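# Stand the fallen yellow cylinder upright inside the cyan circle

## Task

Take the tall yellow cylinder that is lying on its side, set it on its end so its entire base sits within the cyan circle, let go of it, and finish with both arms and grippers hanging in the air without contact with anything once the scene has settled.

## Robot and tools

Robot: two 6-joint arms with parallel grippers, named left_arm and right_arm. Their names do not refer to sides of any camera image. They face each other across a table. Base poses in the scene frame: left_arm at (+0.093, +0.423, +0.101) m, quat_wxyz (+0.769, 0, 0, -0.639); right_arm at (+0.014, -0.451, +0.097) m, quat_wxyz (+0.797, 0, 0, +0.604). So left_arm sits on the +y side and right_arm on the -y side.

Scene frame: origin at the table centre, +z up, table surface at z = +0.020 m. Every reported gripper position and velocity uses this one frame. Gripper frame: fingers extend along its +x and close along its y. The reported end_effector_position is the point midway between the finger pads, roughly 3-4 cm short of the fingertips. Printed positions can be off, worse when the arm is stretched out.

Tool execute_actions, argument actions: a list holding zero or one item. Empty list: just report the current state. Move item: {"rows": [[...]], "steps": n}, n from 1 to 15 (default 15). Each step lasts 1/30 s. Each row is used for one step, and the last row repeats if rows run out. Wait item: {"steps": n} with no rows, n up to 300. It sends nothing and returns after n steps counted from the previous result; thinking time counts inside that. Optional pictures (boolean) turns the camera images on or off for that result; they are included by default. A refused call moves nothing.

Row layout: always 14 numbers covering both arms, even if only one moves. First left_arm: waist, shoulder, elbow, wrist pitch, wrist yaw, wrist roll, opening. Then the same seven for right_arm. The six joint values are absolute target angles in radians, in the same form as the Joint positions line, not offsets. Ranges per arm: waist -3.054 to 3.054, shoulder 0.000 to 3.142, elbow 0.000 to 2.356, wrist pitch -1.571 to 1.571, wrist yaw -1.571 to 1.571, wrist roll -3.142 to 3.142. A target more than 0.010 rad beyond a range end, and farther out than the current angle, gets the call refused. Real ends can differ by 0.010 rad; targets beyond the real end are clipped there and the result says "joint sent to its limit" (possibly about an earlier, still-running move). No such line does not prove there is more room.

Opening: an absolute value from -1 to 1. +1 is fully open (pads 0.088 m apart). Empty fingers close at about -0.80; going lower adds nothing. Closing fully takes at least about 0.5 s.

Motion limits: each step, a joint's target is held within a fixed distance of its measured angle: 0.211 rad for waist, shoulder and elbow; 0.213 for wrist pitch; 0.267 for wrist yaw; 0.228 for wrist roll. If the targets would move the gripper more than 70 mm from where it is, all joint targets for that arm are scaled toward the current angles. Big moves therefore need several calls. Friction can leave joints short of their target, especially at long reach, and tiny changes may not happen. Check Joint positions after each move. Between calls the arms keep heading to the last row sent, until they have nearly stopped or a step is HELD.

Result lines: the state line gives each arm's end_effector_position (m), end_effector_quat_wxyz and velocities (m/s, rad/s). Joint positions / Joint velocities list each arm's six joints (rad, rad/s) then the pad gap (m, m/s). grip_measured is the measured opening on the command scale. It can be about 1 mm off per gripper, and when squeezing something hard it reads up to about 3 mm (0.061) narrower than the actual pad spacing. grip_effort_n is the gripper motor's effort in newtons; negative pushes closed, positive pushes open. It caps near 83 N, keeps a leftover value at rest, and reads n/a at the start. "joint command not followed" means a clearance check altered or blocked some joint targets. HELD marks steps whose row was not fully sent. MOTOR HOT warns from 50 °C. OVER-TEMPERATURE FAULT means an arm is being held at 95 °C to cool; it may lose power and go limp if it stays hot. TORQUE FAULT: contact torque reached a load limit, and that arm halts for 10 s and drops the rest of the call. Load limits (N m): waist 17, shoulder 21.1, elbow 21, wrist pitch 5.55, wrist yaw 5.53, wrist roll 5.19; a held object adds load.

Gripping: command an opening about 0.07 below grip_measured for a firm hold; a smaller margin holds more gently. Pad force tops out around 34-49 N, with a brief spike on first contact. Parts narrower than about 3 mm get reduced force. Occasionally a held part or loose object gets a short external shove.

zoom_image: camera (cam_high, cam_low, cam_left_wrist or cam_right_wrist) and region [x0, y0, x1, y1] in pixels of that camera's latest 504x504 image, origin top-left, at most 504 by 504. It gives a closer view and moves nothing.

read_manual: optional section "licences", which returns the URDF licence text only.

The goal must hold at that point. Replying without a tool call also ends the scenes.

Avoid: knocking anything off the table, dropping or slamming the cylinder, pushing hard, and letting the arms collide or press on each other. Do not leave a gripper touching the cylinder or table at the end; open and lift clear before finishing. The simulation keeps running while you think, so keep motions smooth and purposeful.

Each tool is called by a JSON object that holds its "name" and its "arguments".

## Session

{"name": "execute_actions", "arguments": {"actions": []}}

Scene clock: 0.00 s of 3900.00 s.
left_arm: end_effector_position=(+0.2029, +0.1693, +0.3411) grip_measured=+0.982 grip_effort_n=n/a end_effector_quat_wxyz=(+0.774, +0.196, +0.194, -0.570) end_effector_velocity=(+0.002, +0.003, -0.004) end_effector_angular_velocity=(+0.027, -0.006, +0.012) | right_arm: end_effector_position=(+0.0006, -0.2204, +0.1660) grip_measured=+1.000 grip_effort_n=n/a end_effector_quat_wxyz=(+0.648, -0.317, +0.577, +0.383) end_effector_velocity=(-0.001, +0.001, +0.000) end_effector_angular_velocity=(+0.007, +0.009, -0.009)
Joint positions: left_arm=[ 0.295  0.847  0.82  -0.53   0.127  0.176  0.087] | right_arm=[ 0.367  1.351  0.807 -0.901  0.052  0.622  0.088]
Joint velocities: left_arm=[-0.002  0.002  0.002 -0.022 -0.022  0.007  0.   ] | right_arm=[-0.002 -0.002 -0.002  0.007 -0.007  0.007  0.   ]
Motor temperatures (°C, as the motors report them): left_arm=[18 20 20 22 18 19] | right_arm=[18 26 20 21 20 19]
Heat: left arm: hottest wrist pitch 22 °C (+0.0 °C/min); right arm: hottest shoulder 26 °C (+0.0 °C/min).

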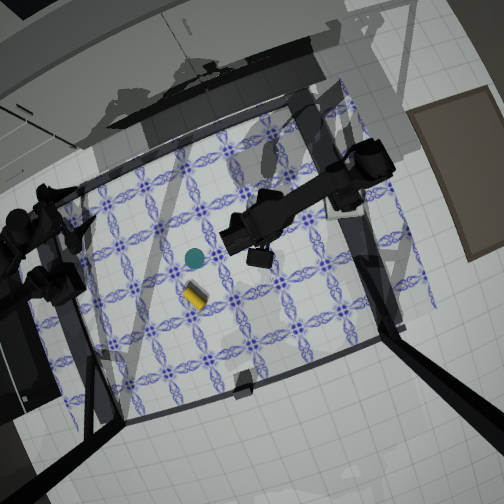

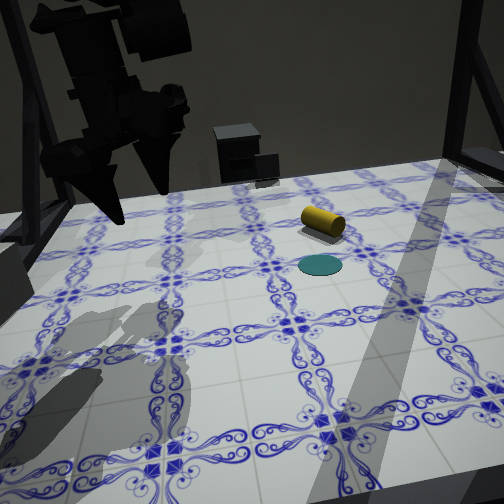

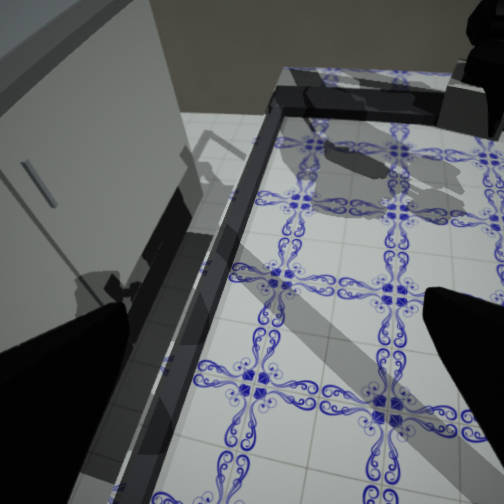

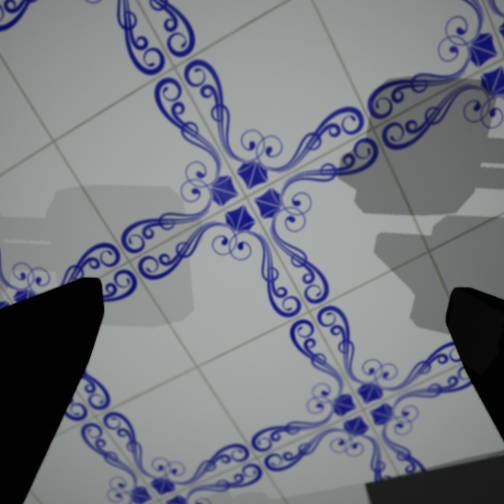

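{"name": "execute_actions", "arguments": {"actions": [{"rows":[[0.295,0.847,0.82,-0.53,0.127,0.176,1,0.46,1.6,1.3,-1.2,0,1.25,1],[0.295,0.847,0.82,-0.53,0.127,0.176,1,0.46,1.6,1.3,-1.2,0,1.25,1],[0.295,0.847,0.82,-0.53,0.127,0.176,1,0.46,1.6,1.3,-1.2,0,1.25,1],[0.295,0.847,0.82,-0.53,0.127,0.176,1,0.46,2.17,1.812,-1.213,0,1.25,1]],"steps":15}], "pictures": false}}

{"name": "execute_actions", "arguments": {"actions": [{"rows":[[0.295,0.847,0.82,-0.53,0.127,0.176,1,0.46,2.47,2.122,-1.22,0,1.25,1]],"steps":15}], "pictures": false}}

{"name": "execute_actions", "arguments": {"actions": [{"steps":8}]}}

Scene clock: 11.40 s of 3900.00 s.
left_arm: end_effector_position=(+0.2029, +0.1693, +0.3411) grip_measured=+0.982 grip_effort_n=-1.6 end_effector_quat_wxyz=(+0.774, +0.196, +0.194, -0.570) end_effector_velocity=(+0.000, +0.001, -0.003) end_effector_angular_velocity=(+0.011, +0.008, +0.008) | right_arm: end_effector_position=(-0.0578, -0.0601, +0.1554) grip_measured=+1.000 grip_effort_n=0.2 end_effector_quat_wxyz=(+0.683, -0.203, +0.684, +0.156) end_effector_velocity=(-0.049, +0.262, +0.084) end_effector_angular_velocity=(+0.607, +0.115, -0.069)
Joint positions: left_arm=[ 0.295  0.847  0.82  -0.53   0.127  0.176  0.087] | right_arm=[ 0.458  2.149  1.716 -1.205  0.002  1.241  0.088]
Joint velocities: left_arm=[-0.002  0.002 -0.002 -0.007 -0.007 -0.007 -0.   ] | right_arm=[-0.002  0.457  1.096 -0.022 -0.007  0.066  0.   ]
Motor temperatures (°C, as the motors report them): left_arm=[18 21 22 24 18 19] | right_arm=[18 26 22 21 20 19]
Heat: left arm: hottest wrist pitch 24 °C (+10.5 °C/min); right arm: hottest shoulder 26 °C (+0.0 °C/min).
Steps of this call (steps 1 to 90: nothing new was sent; then 7.90 s passed at rest; steps 91 to 105: all 15 steps of this action). Readings (joint positions):
91: left_arm=[0.295 0.847 0.820 -0.530 0.127 0.176] | right_arm=[0.379 1.392 0.848 -0.971 0.045 0.685]
92: left_arm=[0.295 0.847 0.820 -0.530 0.127 0.176] | right_arm=[0.402 1.450 0.910 -1.045 0.031 0.758]
94: left_arm=[0.295 0.847 0.820 -0.530 0.127 0.176] | right_arm=[0.440 1.567 1.036 -1.127 0.011 0.900]
98: left_arm=[0.295 0.847 0.820 -0.530 0.127 0.176] | right_arm=[0.458 1.811 1.300 -1.193 0.005 1.154]
105: the state above

Scene clock: 11.90 s of 3900.00 s.
left_arm: end_effector_position=(+0.2029, +0.1693, +0.3411) grip_measured=+0.982 grip_effort_n=-1.6 end_effector_quat_wxyz=(+0.774, +0.196, +0.194, -0.570) end_effector_velocity=(-0.000, +0.001, -0.002) end_effector_angular_velocity=(+0.006, +0.006, +0.008) | right_arm: end_effector_position=(-0.0724, +0.0187, +0.1211) grip_measured=+1.000 grip_effort_n=0.2 end_effector_quat_wxyz=(+0.685, -0.176, +0.684, +0.179) end_effector_velocity=(-0.005, +0.016, +0.020) end_effector_angular_velocity=(+0.068, +0.020, +0.024)
Joint positions: left_arm=[ 0.295  0.847  0.82  -0.53   0.127  0.176  0.087] | right_arm=[ 0.458  2.462  2.116 -1.219  0.002  1.247  0.088]
Joint velocities: left_arm=[-0.002 -0.002 -0.002 -0.007 -0.007 -0.007 -0.   ] | right_arm=[ 0.002 -0.002  0.076 -0.007 -0.007 -0.022  0.   ]
Motor temperatures (°C, as the motors report them): left_arm=[18 21 22 24 18 19] | right_arm=[18 26 22 21 20 19]
Heat: left arm: hottest wrist pitch 24 °C (+10.1 °C/min); right arm: hottest shoulder 26 °C (+0.0 °C/min).
Steps of this call (steps 1 to 15: all 15 steps of this action). Readings (joint positions):
1: left_arm=[0.295 0.847 0.820 -0.530 0.127 0.176] | right_arm=[0.458 2.194 1.771 -1.228 0.002 1.244]
2: left_arm=[0.295 0.847 0.820 -0.530 0.127 0.176] | right_arm=[0.458 2.238 1.843 -1.226 0.002 1.245]
4: left_arm=[0.295 0.847 0.820 -0.530 0.127 0.176] | right_arm=[0.458 2.339 1.989 -1.209 0.002 1.246]
8: left_arm=[0.295 0.847 0.820 -0.530 0.127 0.176] | right_arm=[0.458 2.448 2.083 -1.218 0.002 1.247]
15: the state above

Scene clock: 12.17 s of 3900.00 s.
left_arm: end_effector_position=(+0.2029, +0.1693, +0.3411) grip_measured=+0.982 grip_effort_n=-1.6 end_effector_quat_wxyz=(+0.774, +0.196, +0.194, -0.570) end_effector_velocity=(-0.001, +0.002, -0.001) end_effector_angular_velocity=(-0.002, +0.015, +0.015) | right_arm: end_effector_position=(-0.0725, +0.0190, +0.1214) grip_measured=+1.000 grip_effort_n=0.2 end_effector_quat_wxyz=(+0.686, -0.175, +0.684, +0.179) end_effector_velocity=(+0.001, -0.005, -0.002) end_effector_angular_velocity=(-0.028, +0.002, +0.005)
Joint positions: left_arm=[ 0.295  0.847  0.82  -0.53   0.127  0.176  0.087] | right_arm=[ 0.458  2.462  2.117 -1.219  0.002  1.247  0.088]
Joint velocities: left_arm=[-0.002 -0.007 -0.002 -0.007 -0.007 -0.022 -0.   ] | right_arm=[-0.002  0.002 -0.002 -0.022 -0.007 -0.007  0.   ]
Motor temperatures (°C, as the motors report them): left_arm=[18 21 22 24 18 19] | right_arm=[18 26 22 21 20 19]
Heat: left arm: hottest wrist pitch 24 °C (+9.9 °C/min); right arm: hottest shoulder 26 °C (+0.0 °C/min).
Steps of this call (steps 1 to 8: the robot went on to your last target). Readings (joint positions):
1: left_arm=[0.295 0.847 0.820 -0.530 0.127 0.176] | right_arm=[0.458 2.462 2.117 -1.219 0.002 1.247]
2: left_arm=[0.295 0.847 0.820 -0.530 0.127 0.176] | right_arm=[0.458 2.462 2.117 -1.219 0.002 1.247]
4: left_arm=[0.295 0.847 0.820 -0.530 0.127 0.176] | right_arm=[0.458 2.462 2.117 -1.219 0.002 1.247]
8: the state above

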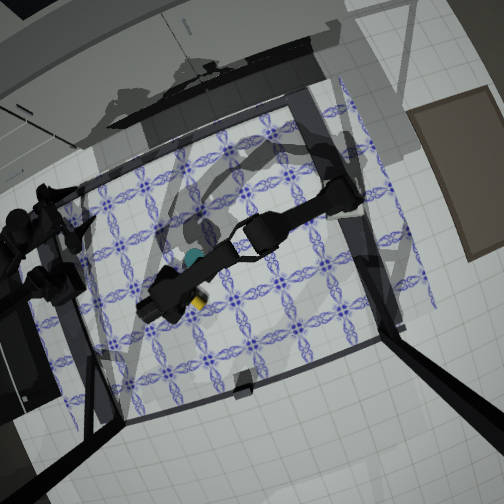

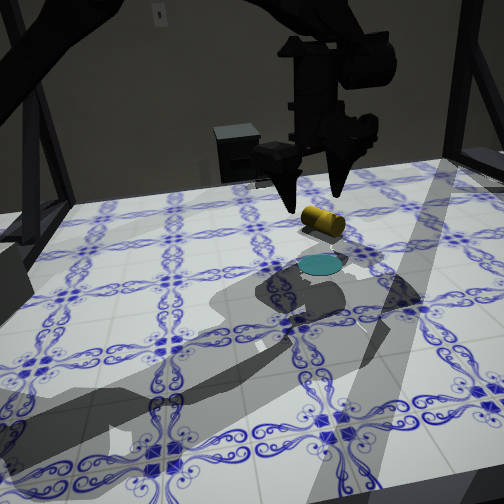

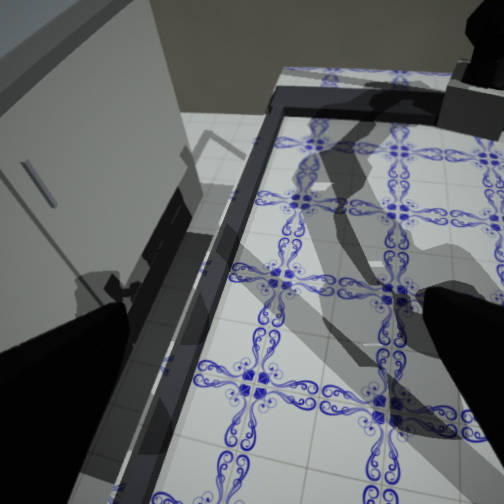

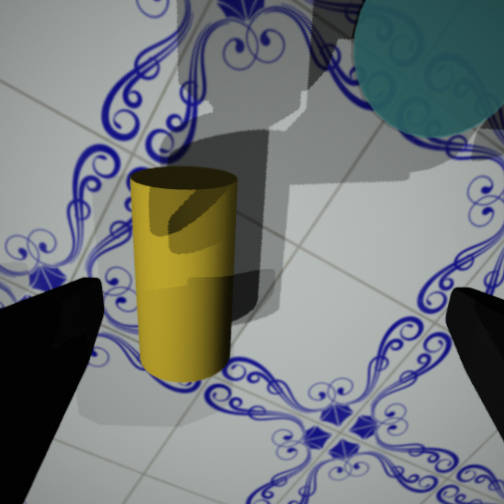

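{"name": "execute_actions", "arguments": {"actions": [{"rows":[[0.295,0.847,0.82,-0.53,0.127,0.176,1,0.46,2.47,2.122,-1.12,0,1.25,1],[0.295,0.847,0.82,-0.53,0.127,0.176,1,0.46,2.47,2.122,-1.12,0,1.25,1],[0.295,0.847,0.82,-0.53,0.127,0.176,1,0.46,2.47,2.122,-1.1,0,1.25,1],[0.295,0.847,0.82,-0.53,0.127,0.176,1,0.46,2.49,2.11,-1.08,0,1.25,1],[0.295,0.847,0.82,-0.53,0.127,0.176,1,0.46,2.51,2.1,-1.06,0,1.25,1],[0.295,0.847,0.82,-0.53,0.127,0.176,1,0.46,2.53,2.085,-1.03,0,1.25,1],[0.295,0.847,0.82,-0.53,0.127,0.176,1,0.46,2.545,2.075,-1.015,0,1.25,1]],"steps":15}]}}

Scene clock: 22.30 s of 3900.00 s.
left_arm: end_effector_position=(+0.2029, +0.1693, +0.3411) grip_measured=+0.982 grip_effort_n=-1.2 end_effector_quat_wxyz=(+0.774, +0.196, +0.194, -0.570) end_effector_velocity=(-0.002, +0.000, +0.000) end_effector_angular_velocity=(-0.002, +0.010, -0.005) | right_arm: end_effector_position=(-0.0772, +0.0446, +0.0774) grip_measured=+1.000 grip_effort_n=-0.2 end_effector_quat_wxyz=(+0.687, -0.145, +0.681, +0.209) end_effector_velocity=(-0.003, +0.004, +0.001) end_effector_angular_velocity=(+0.021, +0.009, +0.025)
Joint positions: left_arm=[ 0.295  0.847  0.82  -0.53   0.127  0.176  0.087] | right_arm=[ 0.458  2.54   2.08  -1.021  0.002  1.248  0.088]
Joint velocities: left_arm=[-0.002 -0.002  0.002 -0.007  0.007 -0.007  0.   ] | right_arm=[ 0.002 -0.002 -0.002  0.022 -0.007 -0.022  0.   ]
Motor temperatures (°C, as the motors report them): left_arm=[18 21 24 25 18 19] | right_arm=[18 30 23 21 20 19]
Heat: left arm: hottest wrist pitch 25 °C (+8.1 °C/min); right arm: hottest shoulder 30 °C (+10.8 °C/min).
Steps of this call (steps 1 to 15: the robot went on to your last target; steps 16 to 90: nothing new was sent; then 6.63 s passed at rest; steps 91 to 105: all 15 steps of this action). Readings (joint positions):
91: left_arm=[0.295 0.847 0.820 -0.530 0.127 0.176] | right_arm=[0.458 2.462 2.117 -1.204 0.002 1.248]
92: left_arm=[0.295 0.847 0.820 -0.530 0.127 0.176] | right_arm=[0.458 2.462 2.117 -1.169 0.002 1.248]
94: left_arm=[0.295 0.847 0.820 -0.530 0.127 0.176] | right_arm=[0.458 2.464 2.117 -1.128 0.002 1.248]
98: left_arm=[0.295 0.847 0.820 -0.530 0.127 0.176] | right_arm=[0.458 2.492 2.108 -1.042 0.002 1.248]
105: the state above

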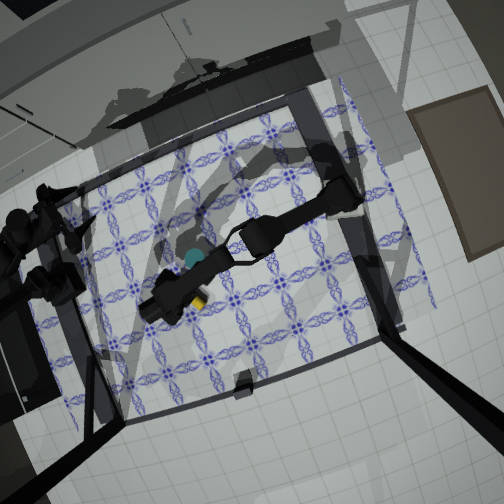

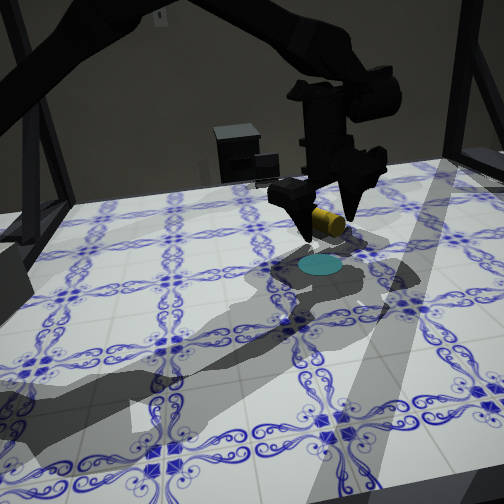

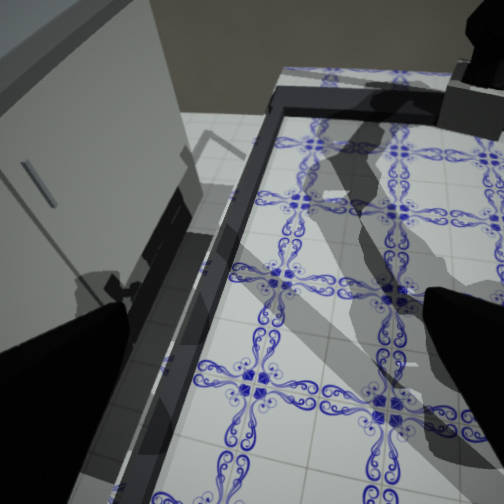

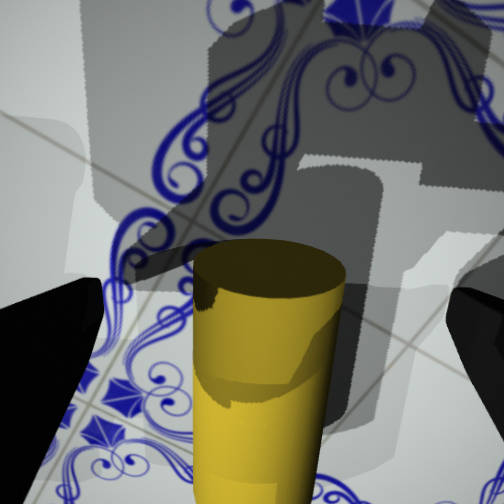

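{"name": "execute_actions", "arguments": {"actions": [{"rows":[[0.295,0.847,0.82,-0.53,0.127,0.176,1,0.472,2.542,2.078,-1.015,0,1.31,1],[0.295,0.847,0.82,-0.53,0.127,0.176,1,0.472,2.542,2.078,-1.015,0,1.31,1],[0.295,0.847,0.82,-0.53,0.127,0.176,1,0.472,2.542,2.078,-1.015,0,1.31,1],[0.295,0.847,0.82,-0.53,0.127,0.176,1,0.472,2.542,2.078,-1.015,0,1.31,-0.25]],"steps":15}], "pictures": false}}

{"name": "execute_actions", "arguments": {"actions": [{"steps":6}]}}

Scene clock: 26.83 s of 3900.00 s.
left_arm: end_effector_position=(+0.2029, +0.1693, +0.3411) grip_measured=+0.982 grip_effort_n=-1.6 end_effector_quat_wxyz=(+0.774, +0.196, +0.194, -0.570) end_effector_velocity=(+0.002, +0.000, +0.001) end_effector_angular_velocity=(-0.007, -0.001, +0.013) | right_arm: end_effector_position=(-0.0843, +0.0443, +0.0775) grip_measured=-0.171 grip_effort_n=-83.5 end_effector_quat_wxyz=(+0.689, -0.128, +0.686, +0.195) end_effector_velocity=(+0.006, -0.004, +0.000) end_effector_angular_velocity=(-0.020, -0.014, +0.014)
Joint positions: left_arm=[ 0.295  0.847  0.82  -0.53   0.127  0.176  0.087] | right_arm=[ 0.472  2.54   2.08  -1.016  0.002  1.307  0.031]
Joint velocities: left_arm=[ 0.002 -0.002 -0.002  0.007 -0.007 -0.007  0.   ] | right_arm=[-0.007 -0.002 -0.002 -0.022  0.007 -0.022  0.02 ]
Motor temperatures (°C, as the motors report them): left_arm=[18 21 24 26 18 19] | right_arm=[18 32 23 21 20 19]
Heat: left arm: hottest wrist pitch 26 °C (+8.9 °C/min); right arm: hottest shoulder 32 °C (+13.4 °C/min).
Steps of this call (steps 1 to 15: the robot went on to your last target; steps 16 to 90: nothing new was sent; then 1.03 s passed at rest; steps 91 to 105: all 15 steps of this action). Readings (joint positions):
91: left_arm=[0.295 0.847 0.820 -0.530 0.127 0.176] | right_arm=[0.458 2.540 2.080 -1.016 0.002 1.264]
92: left_arm=[0.295 0.847 0.820 -0.530 0.127 0.176] | right_arm=[0.460 2.540 2.080 -1.016 0.002 1.279]
94: left_arm=[0.295 0.847 0.820 -0.530 0.127 0.176] | right_arm=[0.464 2.540 2.080 -1.016 0.002 1.294]
98: left_arm=[0.295 0.847 0.820 -0.530 0.127 0.176] | right_arm=[0.471 2.540 2.080 -1.016 0.002 1.304]
105: the state above

Scene clock: 27.03 s of 3900.00 s.
left_arm: end_effector_position=(+0.2029, +0.1693, +0.3411) grip_measured=+0.982 grip_effort_n=-1.6 end_effector_quat_wxyz=(+0.774, +0.196, +0.194, -0.570) end_effector_velocity=(-0.002, +0.001, -0.004) end_effector_angular_velocity=(+0.019, +0.013, +0.003) | right_arm: end_effector_position=(-0.0843, +0.0444, +0.0775) grip_measured=-0.162 grip_effort_n=-83.5 end_effector_quat_wxyz=(+0.689, -0.127, +0.686, +0.195) end_effector_velocity=(-0.002, -0.002, +0.000) end_effector_angular_velocity=(-0.012, +0.021, -0.008)
Joint positions: left_arm=[ 0.295  0.847  0.82  -0.53   0.127  0.176  0.087] | right_arm=[ 0.472  2.54   2.08  -1.016  0.002  1.307  0.031]
Joint velocities: left_arm=[-0.007  0.002  0.002 -0.022 -0.007 -0.007 -0.   ] | right_arm=[-0.002 -0.002 -0.002 -0.007 -0.022  0.007 -0.   ]
Motor temperatures (°C, as the motors report them): left_arm=[18 21 24 26 18 19] | right_arm=[18 32 23 21 20 19]
Heat: left arm: hottest wrist pitch 26 °C (+8.9 °C/min); right arm: hottest shoulder 32 °C (+13.3 °C/min).
Steps of this call (steps 1 to 6: the robot went on to your last target). Readings (joint positions):
1: left_arm=[0.295 0.847 0.820 -0.530 0.127 0.176] | right_arm=[0.472 2.540 2.080 -1.016 0.002 1.307]
2: left_arm=[0.295 0.847 0.820 -0.530 0.127 0.176] | right_arm=[0.472 2.540 2.080 -1.016 0.002 1.307]
4: left_arm=[0.295 0.847 0.820 -0.530 0.127 0.176] | right_arm=[0.472 2.540 2.080 -1.016 0.002 1.307]
6: the state above

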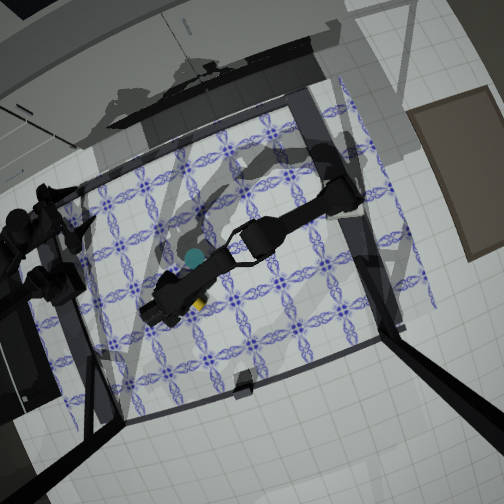

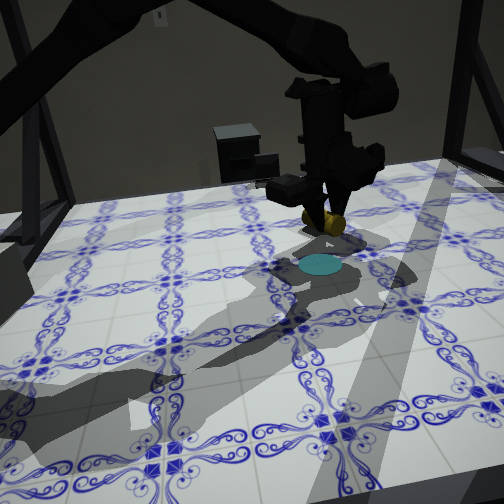

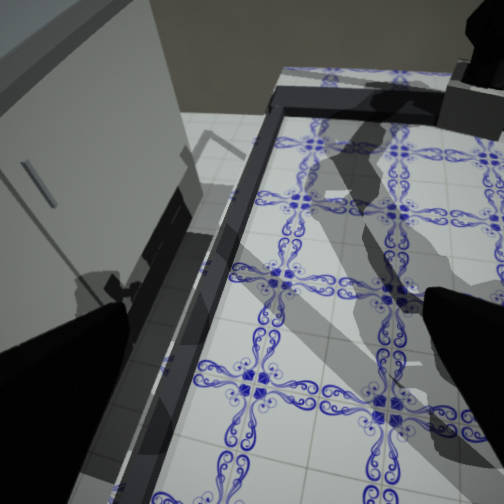

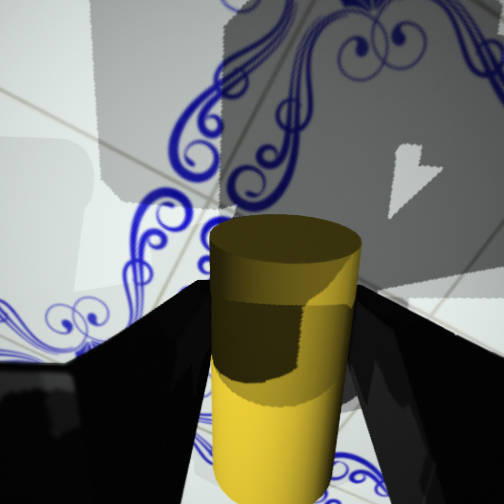

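{"name": "execute_actions", "arguments": {"actions": [{"rows":[[0.295,0.847,0.82,-0.53,0.127,0.176,1,0.472,2.5,2.08,-1.02,0,1.3,-0.25],[0.295,0.847,0.82,-0.53,0.127,0.176,1,0.472,2.45,2.07,-1.02,0,1.3,-0.25],[0.295,0.847,0.82,-0.53,0.127,0.176,1,0.48,2.4,2.04,-1.02,0,1.3,-0.25],[0.295,0.847,0.82,-0.53,0.127,0.176,1,0.5,2.35,2.0,-1.02,0,1.3,-0.25],[0.295,0.847,0.82,-0.53,0.127,0.176,1,0.52,2.3,1.95,-1.0,0,1.25,-0.25],[0.295,0.847,0.82,-0.53,0.127,0.176,1,0.55,2.25,1.9,-0.95,0.1,1.2,-0.25],[0.295,0.847,0.82,-0.53,0.127,0.176,1,0.58,2.2,1.84,-0.9,0.2,1.15,-0.25],[0.295,0.847,0.82,-0.53,0.127,0.176,1,0.61,2.15,1.78,-0.8,0.3,1.1,-0.25],[0.295,0.847,0.82,-0.53,0.127,0.176,1,0.64,2.15,1.7,-0.7,0.4,1.05,-0.25],[0.295,0.847,0.82,-0.53,0.127,0.176,1,0.684,2.15,1.5,-0.15,1.565,0.8,-0.25]],"steps":15}], "pictures": false}}

{"name": "execute_actions", "arguments": {"actions": [{"steps":12}], "pictures": false}}

{"name": "execute_actions", "arguments": {"actions": [{"rows":[[0.295,0.847,0.82,-0.53,0.127,0.176,1,0.684,2.45,1.25,0.4,1.565,0.8,-0.25]],"steps":15}], "pictures": false}}

{"name": "execute_actions", "arguments": {"actions": [{"rows":[[0.295,0.847,0.82,-0.53,0.127,0.176,1,0.684,2.48,1.26,0.42,1.565,0.8,-0.25],[0.295,0.847,0.82,-0.53,0.127,0.176,1,0.684,2.5,1.265,0.44,1.565,0.8,-0.25],[0.295,0.847,0.82,-0.53,0.127,0.176,1,0.684,2.52,1.27,0.455,1.565,0.8,-0.25],[0.295,0.847,0.82,-0.53,0.127,0.176,1,0.684,2.54,1.275,0.465,1.565,0.8,-0.25],[0.295,0.847,0.82,-0.53,0.127,0.176,1,0.684,2.56,1.282,0.475,1.565,0.8,-0.25]],"steps":15}]}}

{"name": "zoom_image", "arguments": {"camera": "cam_low", "region": [200,160,400,310]}}

Scene clock: 40.57 s of 3900.00 s.
left_arm: end_effector_position=(+0.2029, +0.1693, +0.3411) grip_measured=+0.982 grip_effort_n=-1.2 end_effector_quat_wxyz=(+0.774, +0.196, +0.194, -0.570) end_effector_velocity=(-0.000, +0.001, -0.002) end_effector_angular_velocity=(+0.002, +0.018, +0.015) | right_arm: end_effector_position=(-0.1036, +0.0408, +0.1908) grip_measured=-0.161 grip_effort_n=-83.5 end_effector_quat_wxyz=(+0.834, -0.143, +0.304, +0.437) end_effector_velocity=(+0.189, +0.034, -0.096) end_effector_angular_velocity=(+1.100, -1.944, -0.744)
Joint positions: left_arm=[ 0.295  0.847  0.82  -0.53   0.127  0.176  0.087] | right_arm=[ 0.709  2.13   1.564 -0.441  0.725  0.844  0.031]
Joint velocities: left_arm=[-0.002 -0.002 -0.002 -0.007 -0.007 -0.022 -0.   ] | right_arm=[ 0.164  0.349 -0.906  1.81   2.366 -0.564  0.   ]
Motor temperatures (°C, as the motors report them): left_arm=[18 21 25 27 18 19] | right_arm=[18 37 24 21 20 20]
Heat: left arm: hottest wrist pitch 27 °C (+7.4 °C/min); right arm: hottest shoulder 37 °C (+16.3 °C/min).
Steps of this call (steps 1 to 15: the robot went on to your last target; steps 16 to 90: nothing new was sent; then 10.03 s passed at rest; steps 91 to 105: all 15 steps of this action). Readings (joint positions):
91: left_arm=[0.295 0.847 0.820 -0.530 0.127 0.176] | right_arm=[0.472 2.536 2.080 -1.016 0.002 1.307]
92: left_arm=[0.295 0.847 0.820 -0.530 0.127 0.176] | right_arm=[0.472 2.525 2.079 -1.016 0.002 1.307]
94: left_arm=[0.295 0.847 0.820 -0.530 0.127 0.176] | right_arm=[0.474 2.478 2.047 -1.017 0.002 1.305]
98: left_arm=[0.295 0.847 0.820 -0.530 0.127 0.176] | right_arm=[0.528 2.281 1.894 -0.919 0.149 1.190]
105: the state above

Scene clock: 40.97 s of 3900.00 s.
left_arm: end_effector_position=(+0.2029, +0.1693, +0.3411) grip_measured=+0.982 grip_effort_n=-1.2 end_effector_quat_wxyz=(+0.774, +0.196, +0.194, -0.570) end_effector_velocity=(-0.002, +0.000, +0.000) end_effector_angular_velocity=(-0.006, +0.022, +0.003) | right_arm: end_effector_position=(-0.0240, +0.0204, +0.2687) grip_measured=-0.161 grip_effort_n=-83.5 end_effector_quat_wxyz=(+0.976, -0.002, +0.016, +0.216) end_effector_velocity=(+0.008, -0.038, +0.041) end_effector_angular_velocity=(+0.092, -0.264, -0.248)
Joint positions: left_arm=[ 0.295  0.847  0.82  -0.53   0.127  0.176  0.087] | right_arm=[ 0.679  2.149  1.504 -0.156  1.527  0.804  0.031]
Joint velocities: left_arm=[-0.002 -0.002  0.002 -0.007  0.007 -0.022 -0.   ] | right_arm=[ 0.022 -0.002 -0.007  0.007  0.388 -0.022 -0.   ]
Motor temperatures (°C, as the motors report them): left_arm=[18 21 25 27 18 19] | right_arm=[18 37 24 21 20 20]
Heat: left arm: hottest wrist pitch 27 °C (+7.3 °C/min); right arm: hottest shoulder 37 °C (+16.1 °C/min).
Steps of this call (steps 1 to 12: the robot went on to your last target). Readings (joint positions):
1: left_arm=[0.295 0.847 0.820 -0.530 0.127 0.176] | right_arm=[0.711 2.143 1.539 -0.379 0.804 0.830]
2: left_arm=[0.295 0.847 0.820 -0.530 0.127 0.176] | right_arm=[0.708 2.154 1.521 -0.316 0.885 0.821]
4: left_arm=[0.295 0.847 0.820 -0.530 0.127 0.176] | right_arm=[0.695 2.164 1.505 -0.227 1.048 0.811]
8: left_arm=[0.295 0.847 0.820 -0.530 0.127 0.176] | right_arm=[0.678 2.151 1.504 -0.165 1.387 0.805]
12: the state above

Scene clock: 41.47 s of 3900.00 s.
left_arm: end_effector_position=(+0.2029, +0.1693, +0.3411) grip_measured=+0.982 grip_effort_n=-1.6 end_effector_quat_wxyz=(+0.774, +0.196, +0.194, -0.570) end_effector_velocity=(+0.000, +0.001, -0.003) end_effector_angular_velocity=(+0.011, +0.008, +0.008) | right_arm: end_effector_position=(-0.0120, -0.0093, +0.1115) grip_measured=-0.161 grip_effort_n=-83.5 end_effector_quat_wxyz=(+0.979, -0.006, +0.002, +0.205) end_effector_velocity=(-0.013, +0.024, +0.064) end_effector_angular_velocity=(+0.311, +0.105, -0.018)
Joint positions: left_arm=[ 0.295  0.847  0.82  -0.53   0.127  0.176  0.087] | right_arm=[0.681 2.451 1.251 0.388 1.562 0.801 0.031]
Joint velocities: left_arm=[-0.002  0.002 -0.002 -0.007 -0.007 -0.007  0.   ] | right_arm=[ 0.007 -0.11   0.042  0.183  0.037 -0.007 -0.   ]
Motor temperatures (°C, as the motors report them): left_arm=[18 21 25 27 18 19] | right_arm=[18 37 24 21 20 20]
Heat: left arm: hottest wrist pitch 27 °C (+7.2 °C/min); right arm: hottest shoulder 37 °C (+15.9 °C/min).
Steps of this call (steps 1 to 15: all 15 steps of this action). Readings (joint positions):
1: left_arm=[0.295 0.847 0.820 -0.530 0.127 0.176] | right_arm=[0.680 2.165 1.485 -0.117 1.537 0.802]
2: left_arm=[0.295 0.847 0.820 -0.530 0.127 0.176] | right_arm=[0.680 2.178 1.464 -0.077 1.545 0.802]
4: left_arm=[0.295 0.847 0.820 -0.530 0.127 0.176] | right_arm=[0.681 2.220 1.414 -0.006 1.551 0.802]
8: left_arm=[0.295 0.847 0.820 -0.530 0.127 0.176] | right_arm=[0.681 2.371 1.308 0.194 1.553 0.802]
15: the state above

Scene clock: 41.97 s of 3900.00 s.
left_arm: end_effector_position=(+0.2029, +0.1693, +0.3411) grip_measured=+0.982 grip_effort_n=-1.2 end_effector_quat_wxyz=(+0.774, +0.196, +0.194, -0.570) end_effector_velocity=(-0.002, +0.001, -0.002) end_effector_angular_velocity=(+0.003, +0.013, -0.005) | right_arm: end_effector_position=(-0.0125, -0.0089, +0.0808) grip_measured=-0.161 grip_effort_n=-83.5 end_effector_quat_wxyz=(+0.979, -0.000, +0.002, +0.204) end_effector_velocity=(+0.000, +0.002, -0.002) end_effector_angular_velocity=(-0.020, +0.009, +0.013)
Joint positions: left_arm=[ 0.295  0.847  0.82  -0.53   0.127  0.176  0.087] | right_arm=[0.682 2.552 1.277 0.474 1.565 0.801 0.031]
Joint velocities: left_arm=[-0.002 -0.002 -0.002 -0.007  0.007 -0.007 -0.   ] | right_arm=[-0.002 -0.002 -0.002 -0.007 -0.022 -0.007 -0.   ]
Motor temperatures (°C, as the motors report them): left_arm=[18 21 25 27 18 19] | right_arm=[18 37 24 21 20 20]
Heat: left arm: hottest wrist pitch 27 °C (+7.1 °C/min); right arm: hottest shoulder 37 °C (+15.7 °C/min).
Steps of this call (steps 1 to 15: all 15 steps of this action). Readings (joint positions):
1: left_arm=[0.295 0.847 0.820 -0.530 0.127 0.176] | right_arm=[0.681 2.451 1.253 0.398 1.564 0.801]
2: left_arm=[0.295 0.847 0.820 -0.530 0.127 0.176] | right_arm=[0.681 2.455 1.257 0.411 1.565 0.801]
4: left_arm=[0.295 0.847 0.820 -0.530 0.127 0.176] | right_arm=[0.681 2.480 1.266 0.438 1.565 0.801]
8: left_arm=[0.295 0.847 0.820 -0.530 0.127 0.176] | right_arm=[0.682 2.539 1.274 0.462 1.565 0.801]
15: the state above

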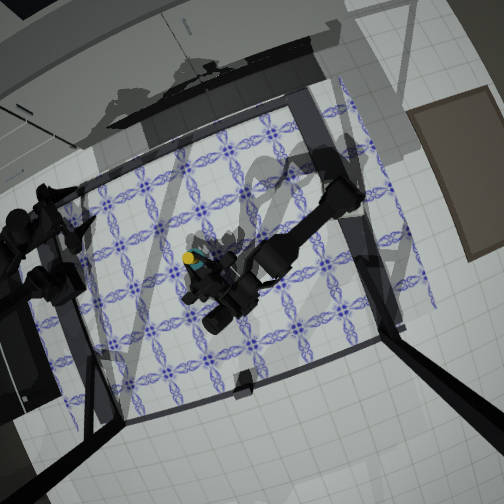

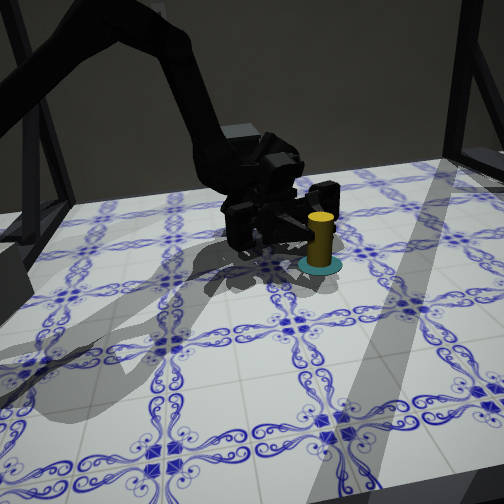

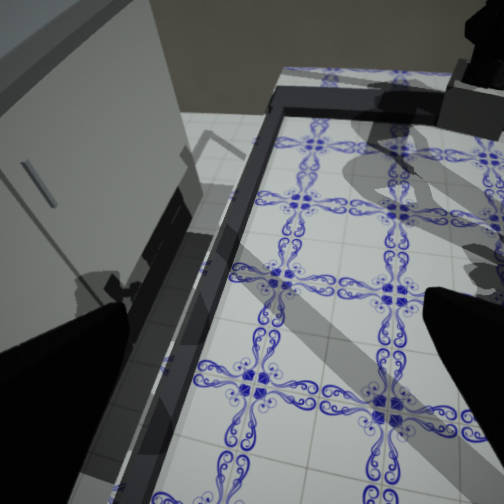

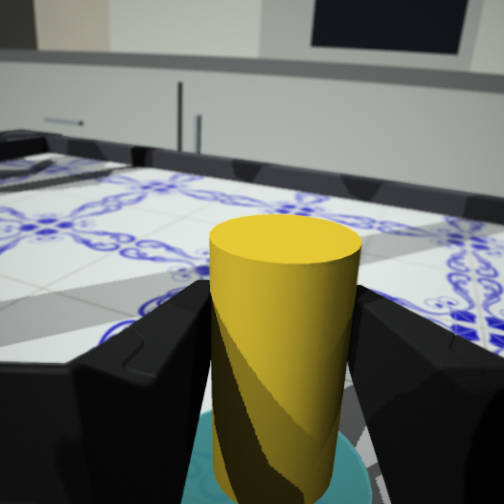

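Region (200, 160, 400, 310) of cam_low's 504x504 image, scaled by 2.520, with more detail than that image has; it fills the top 378 rows of this view, and the rest is white.

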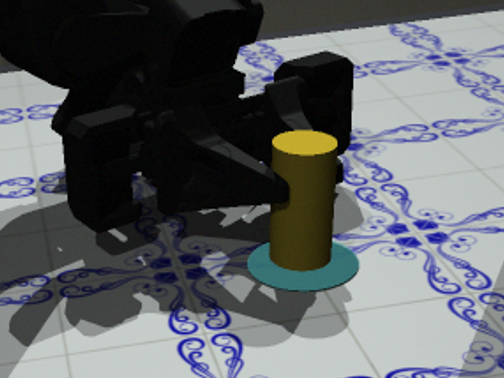

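{"name": "execute_actions", "arguments": {"actions": [{"rows":[[0.295,0.847,0.82,-0.53,0.127,0.176,1,0.684,2.565,1.284,0.485,1.565,0.835,-0.25],[0.295,0.847,0.82,-0.53,0.127,0.176,1,0.684,2.57,1.284,0.488,1.565,0.835,-0.25],[0.295,0.847,0.82,-0.53,0.127,0.176,1,0.684,2.582,1.286,0.492,1.565,0.835,-0.25]],"steps":15}]}}

{"name": "zoom_image", "arguments": {"camera": "cam_low", "region": [200,160,400,310]}}

Scene clock: 45.03 s of 3900.00 s.
left_arm: end_effector_position=(+0.2029, +0.1693, +0.3411) grip_measured=+0.982 grip_effort_n=-1.6 end_effector_quat_wxyz=(+0.774, +0.196, +0.194, -0.570) end_effector_velocity=(+0.002, +0.002, -0.003) end_effector_angular_velocity=(+0.014, +0.001, +0.020) | right_arm: end_effector_position=(-0.0124, -0.0095, +0.0758) grip_measured=-0.161 grip_effort_n=-83.5 end_effector_quat_wxyz=(+0.979, +0.016, +0.005, +0.204) end_effector_velocity=(-0.001, +0.001, +0.000) end_effector_angular_velocity=(-0.002, +0.005, +0.008)
Joint positions: left_arm=[ 0.295  0.847  0.82  -0.53   0.127  0.176  0.087] | right_arm=[0.682 2.568 1.28  0.49  1.566 0.832 0.031]
Joint velocities: left_arm=[-0.002  0.002 -0.002 -0.007 -0.022 -0.007 -0.   ] | right_arm=[ 0.002 -0.002 -0.002  0.007 -0.007 -0.007 -0.   ]
Motor temperatures (°C, as the motors report them): left_arm=[18 21 25 27 18 19] | right_arm=[18 37 24 21 20 20]
Heat: left arm: hottest wrist pitch 27 °C (+6.7 °C/min); right arm: hottest shoulder 37 °C (+14.7 °C/min).
Steps of this call (steps 1 to 15: the robot went on to your last target; steps 16 to 77: nothing new was sent; steps 78 to 92: all 15 steps of this action). Readings (joint positions):
78: left_arm=[0.295 0.847 0.820 -0.530 0.127 0.176] | right_arm=[0.682 2.552 1.277 0.476 1.565 0.808]
79: left_arm=[0.295 0.847 0.820 -0.530 0.127 0.176] | right_arm=[0.682 2.553 1.277 0.479 1.565 0.816]
81: left_arm=[0.295 0.847 0.820 -0.530 0.127 0.176] | right_arm=[0.682 2.558 1.279 0.486 1.565 0.825]
85: left_arm=[0.295 0.847 0.820 -0.530 0.127 0.176] | right_arm=[0.682 2.567 1.280 0.489 1.566 0.831]
92: the state above

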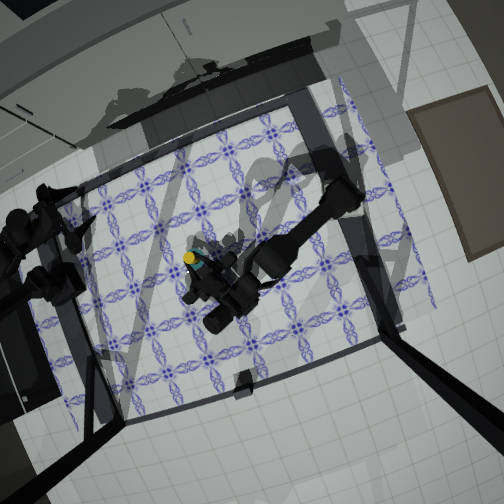

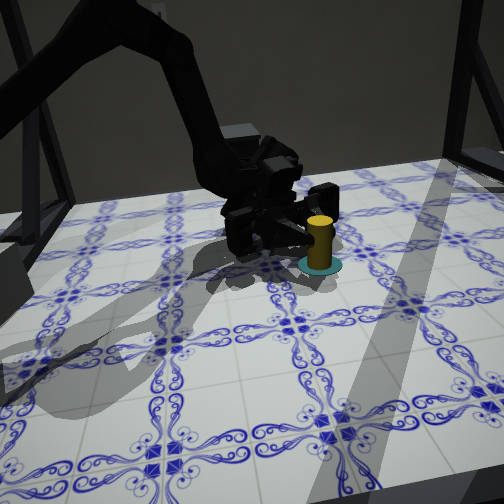

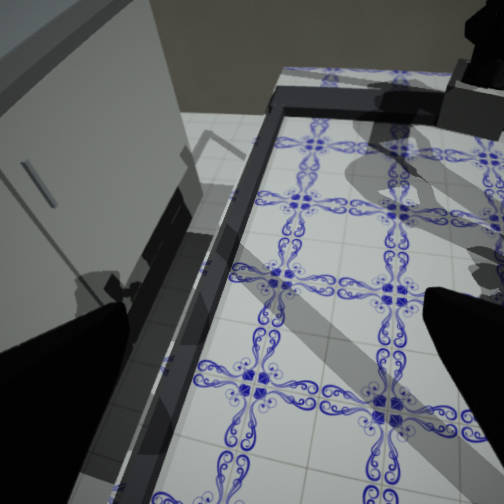

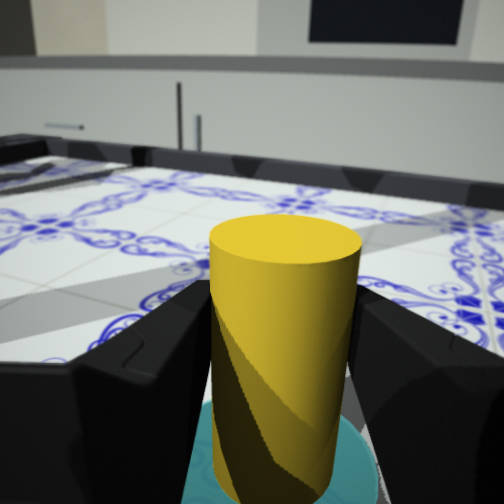

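Region (200, 160, 400, 310) of cam_low's 504x504 image, scaled by 2.520, with more detail than that image has; it fills the top 378 rows of this view, and the rest is white.

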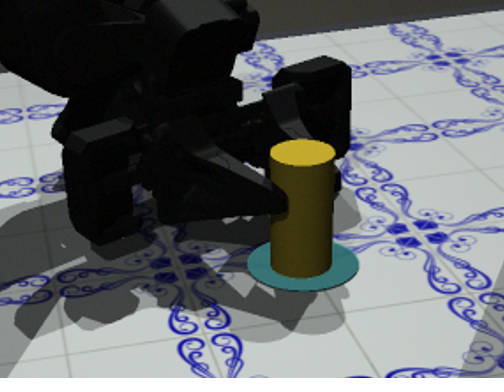

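{"name": "execute_actions", "arguments": {"actions": [{"rows":[[0.295,0.847,0.82,-0.53,0.127,0.176,1,0.684,2.575,1.282,0.49,1.565,0.82,1]],"steps":15}], "pictures": false}}

{"name": "execute_actions", "arguments": {"actions": [{"rows":[[0.295,0.847,0.82,-0.53,0.127,0.176,1,0.71,2.54,1.284,0.47,1.565,0.8,1],[0.295,0.847,0.82,-0.53,0.127,0.176,1,0.74,2.51,1.284,0.44,1.565,0.8,1],[0.295,0.847,0.82,-0.53,0.127,0.176,1,0.77,2.48,1.284,0.41,1.565,0.8,1],[0.295,0.847,0.82,-0.53,0.127,0.176,1,0.8,2.44,1.284,0.37,1.565,0.8,1],[0.295,0.847,0.82,-0.53,0.127,0.176,1,0.82,2.38,1.284,0.3,1.565,0.8,1]],"steps":15}]}}

Scene clock: 49.43 s of 3900.00 s.
left_arm: end_effector_position=(+0.2029, +0.1693, +0.3411) grip_measured=+0.982 grip_effort_n=-1.6 end_effector_quat_wxyz=(+0.774, +0.196, +0.194, -0.570) end_effector_velocity=(-0.003, +0.003, -0.003) end_effector_angular_velocity=(+0.015, +0.005, -0.013) | right_arm: end_effector_position=(-0.0124, -0.0095, +0.0758) grip_measured=+1.000 grip_effort_n=15.1 end_effector_quat_wxyz=(+0.979, +0.012, +0.004, +0.204) end_effector_velocity=(+0.004, -0.002, +0.000) end_effector_angular_velocity=(-0.038, -0.022, -0.012)
Joint positions: left_arm=[ 0.295  0.847  0.82  -0.53   0.127  0.176  0.087] | right_arm=[0.682 2.568 1.28  0.49  1.566 0.823 0.088]
Joint velocities: left_arm=[-0.002 -0.007 -0.002 -0.022  0.007  0.007 -0.   ] | right_arm=[-0.007 -0.002 -0.002 -0.022  0.007 -0.022  0.   ]
Motor temperatures (°C, as the motors report them): left_arm=[18 21 26 27 18 19] | right_arm=[18 37 24 21 20 20]
Heat: left arm: hottest wrist pitch 27 °C (+6.1 °C/min); right arm: hottest shoulder 37 °C (+13.4 °C/min).
Steps of this call (steps 1 to 15: the robot went on to your last target; steps 16 to 90: nothing new was sent; then 0.90 s passed at rest; steps 91 to 105: all 15 steps of this action). Readings (joint positions):
91: left_arm=[0.295 0.847 0.820 -0.530 0.127 0.176] | right_arm=[0.682 2.568 1.280 0.490 1.566 0.832]
92: left_arm=[0.295 0.847 0.820 -0.530 0.127 0.176] | right_arm=[0.682 2.568 1.280 0.490 1.566 0.829]
94: left_arm=[0.295 0.847 0.820 -0.530 0.127 0.176] | right_arm=[0.682 2.568 1.280 0.490 1.566 0.826]
98: left_arm=[0.295 0.847 0.820 -0.530 0.127 0.176] | right_arm=[0.682 2.568 1.280 0.490 1.566 0.823]
105: the state above

Scene clock: 49.93 s of 3900.00 s.
left_arm: end_effector_position=(+0.2029, +0.1693, +0.3411) grip_measured=+0.982 grip_effort_n=-1.6 end_effector_quat_wxyz=(+0.774, +0.196, +0.194, -0.570) end_effector_velocity=(+0.000, +0.001, -0.003) end_effector_angular_velocity=(+0.011, +0.008, +0.008) | right_arm: end_effector_position=(-0.0806, -0.0087, +0.1469) grip_measured=+1.000 grip_effort_n=15.1 end_effector_quat_wxyz=(+0.962, +0.010, +0.004, +0.273) end_effector_velocity=(+0.054, -0.003, -0.020) end_effector_angular_velocity=(-0.081, -0.055, -0.110)
Joint positions: left_arm=[ 0.295  0.847  0.82  -0.53   0.127  0.176  0.087] | right_arm=[0.825 2.374 1.29  0.302 1.566 0.803 0.088]
Joint velocities: left_arm=[-0.002  0.002 -0.002 -0.007 -0.007 -0.007 -0.   ] | right_arm=[-0.105  0.022 -0.046 -0.037  0.007  0.007  0.   ]
Motor temperatures (°C, as the motors report them): left_arm=[18 21 26 27 18 19] | right_arm=[18 37 24 21 20 20]
Heat: left arm: hottest wrist pitch 27 °C (+6.0 °C/min); right arm: hottest shoulder 37 °C (+13.2 °C/min).
Steps of this call (steps 1 to 15: all 15 steps of this action). Readings (joint positions):
1: left_arm=[0.295 0.847 0.820 -0.530 0.127 0.176] | right_arm=[0.684 2.566 1.280 0.487 1.566 0.817]
2: left_arm=[0.295 0.847 0.820 -0.530 0.127 0.176] | right_arm=[0.689 2.558 1.280 0.471 1.566 0.812]
4: left_arm=[0.295 0.847 0.820 -0.530 0.127 0.176] | right_arm=[0.720 2.527 1.280 0.425 1.566 0.807]
8: left_arm=[0.295 0.847 0.820 -0.530 0.127 0.176] | right_arm=[0.813 2.415 1.284 0.333 1.565 0.804]
15: the state above

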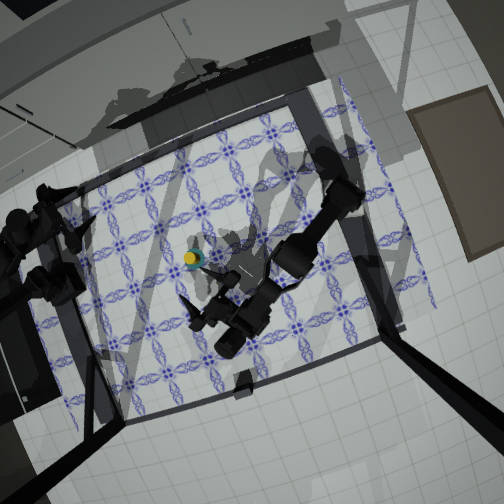

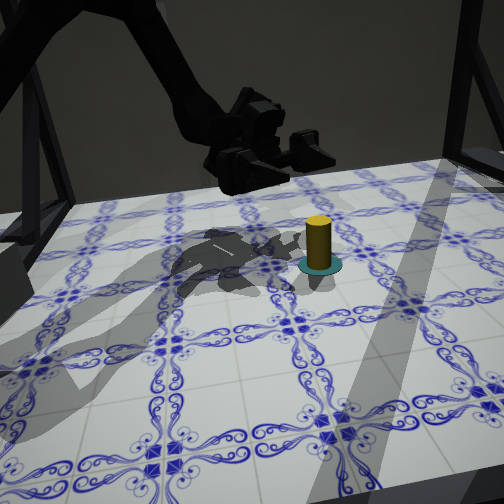

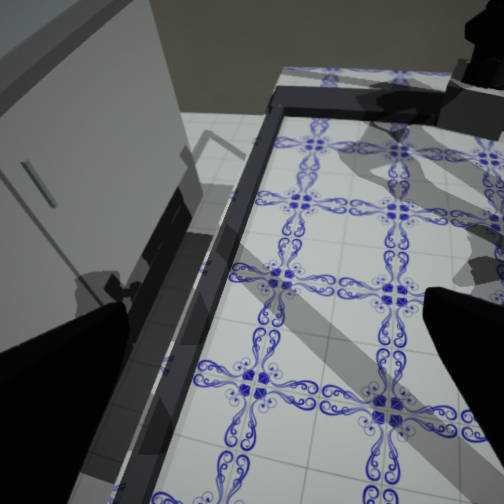

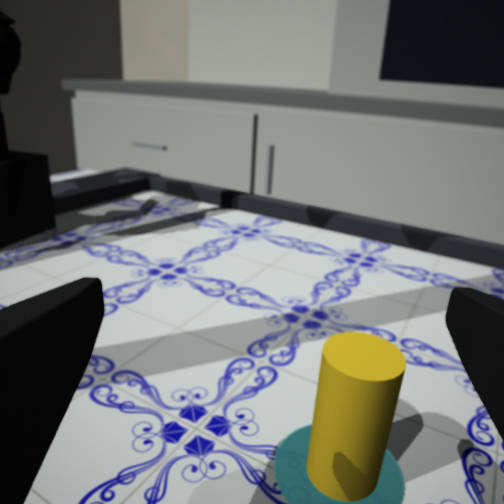

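{"name": "finished_scene", "arguments": {"scene": 2}}

The scene is finished: the task was done.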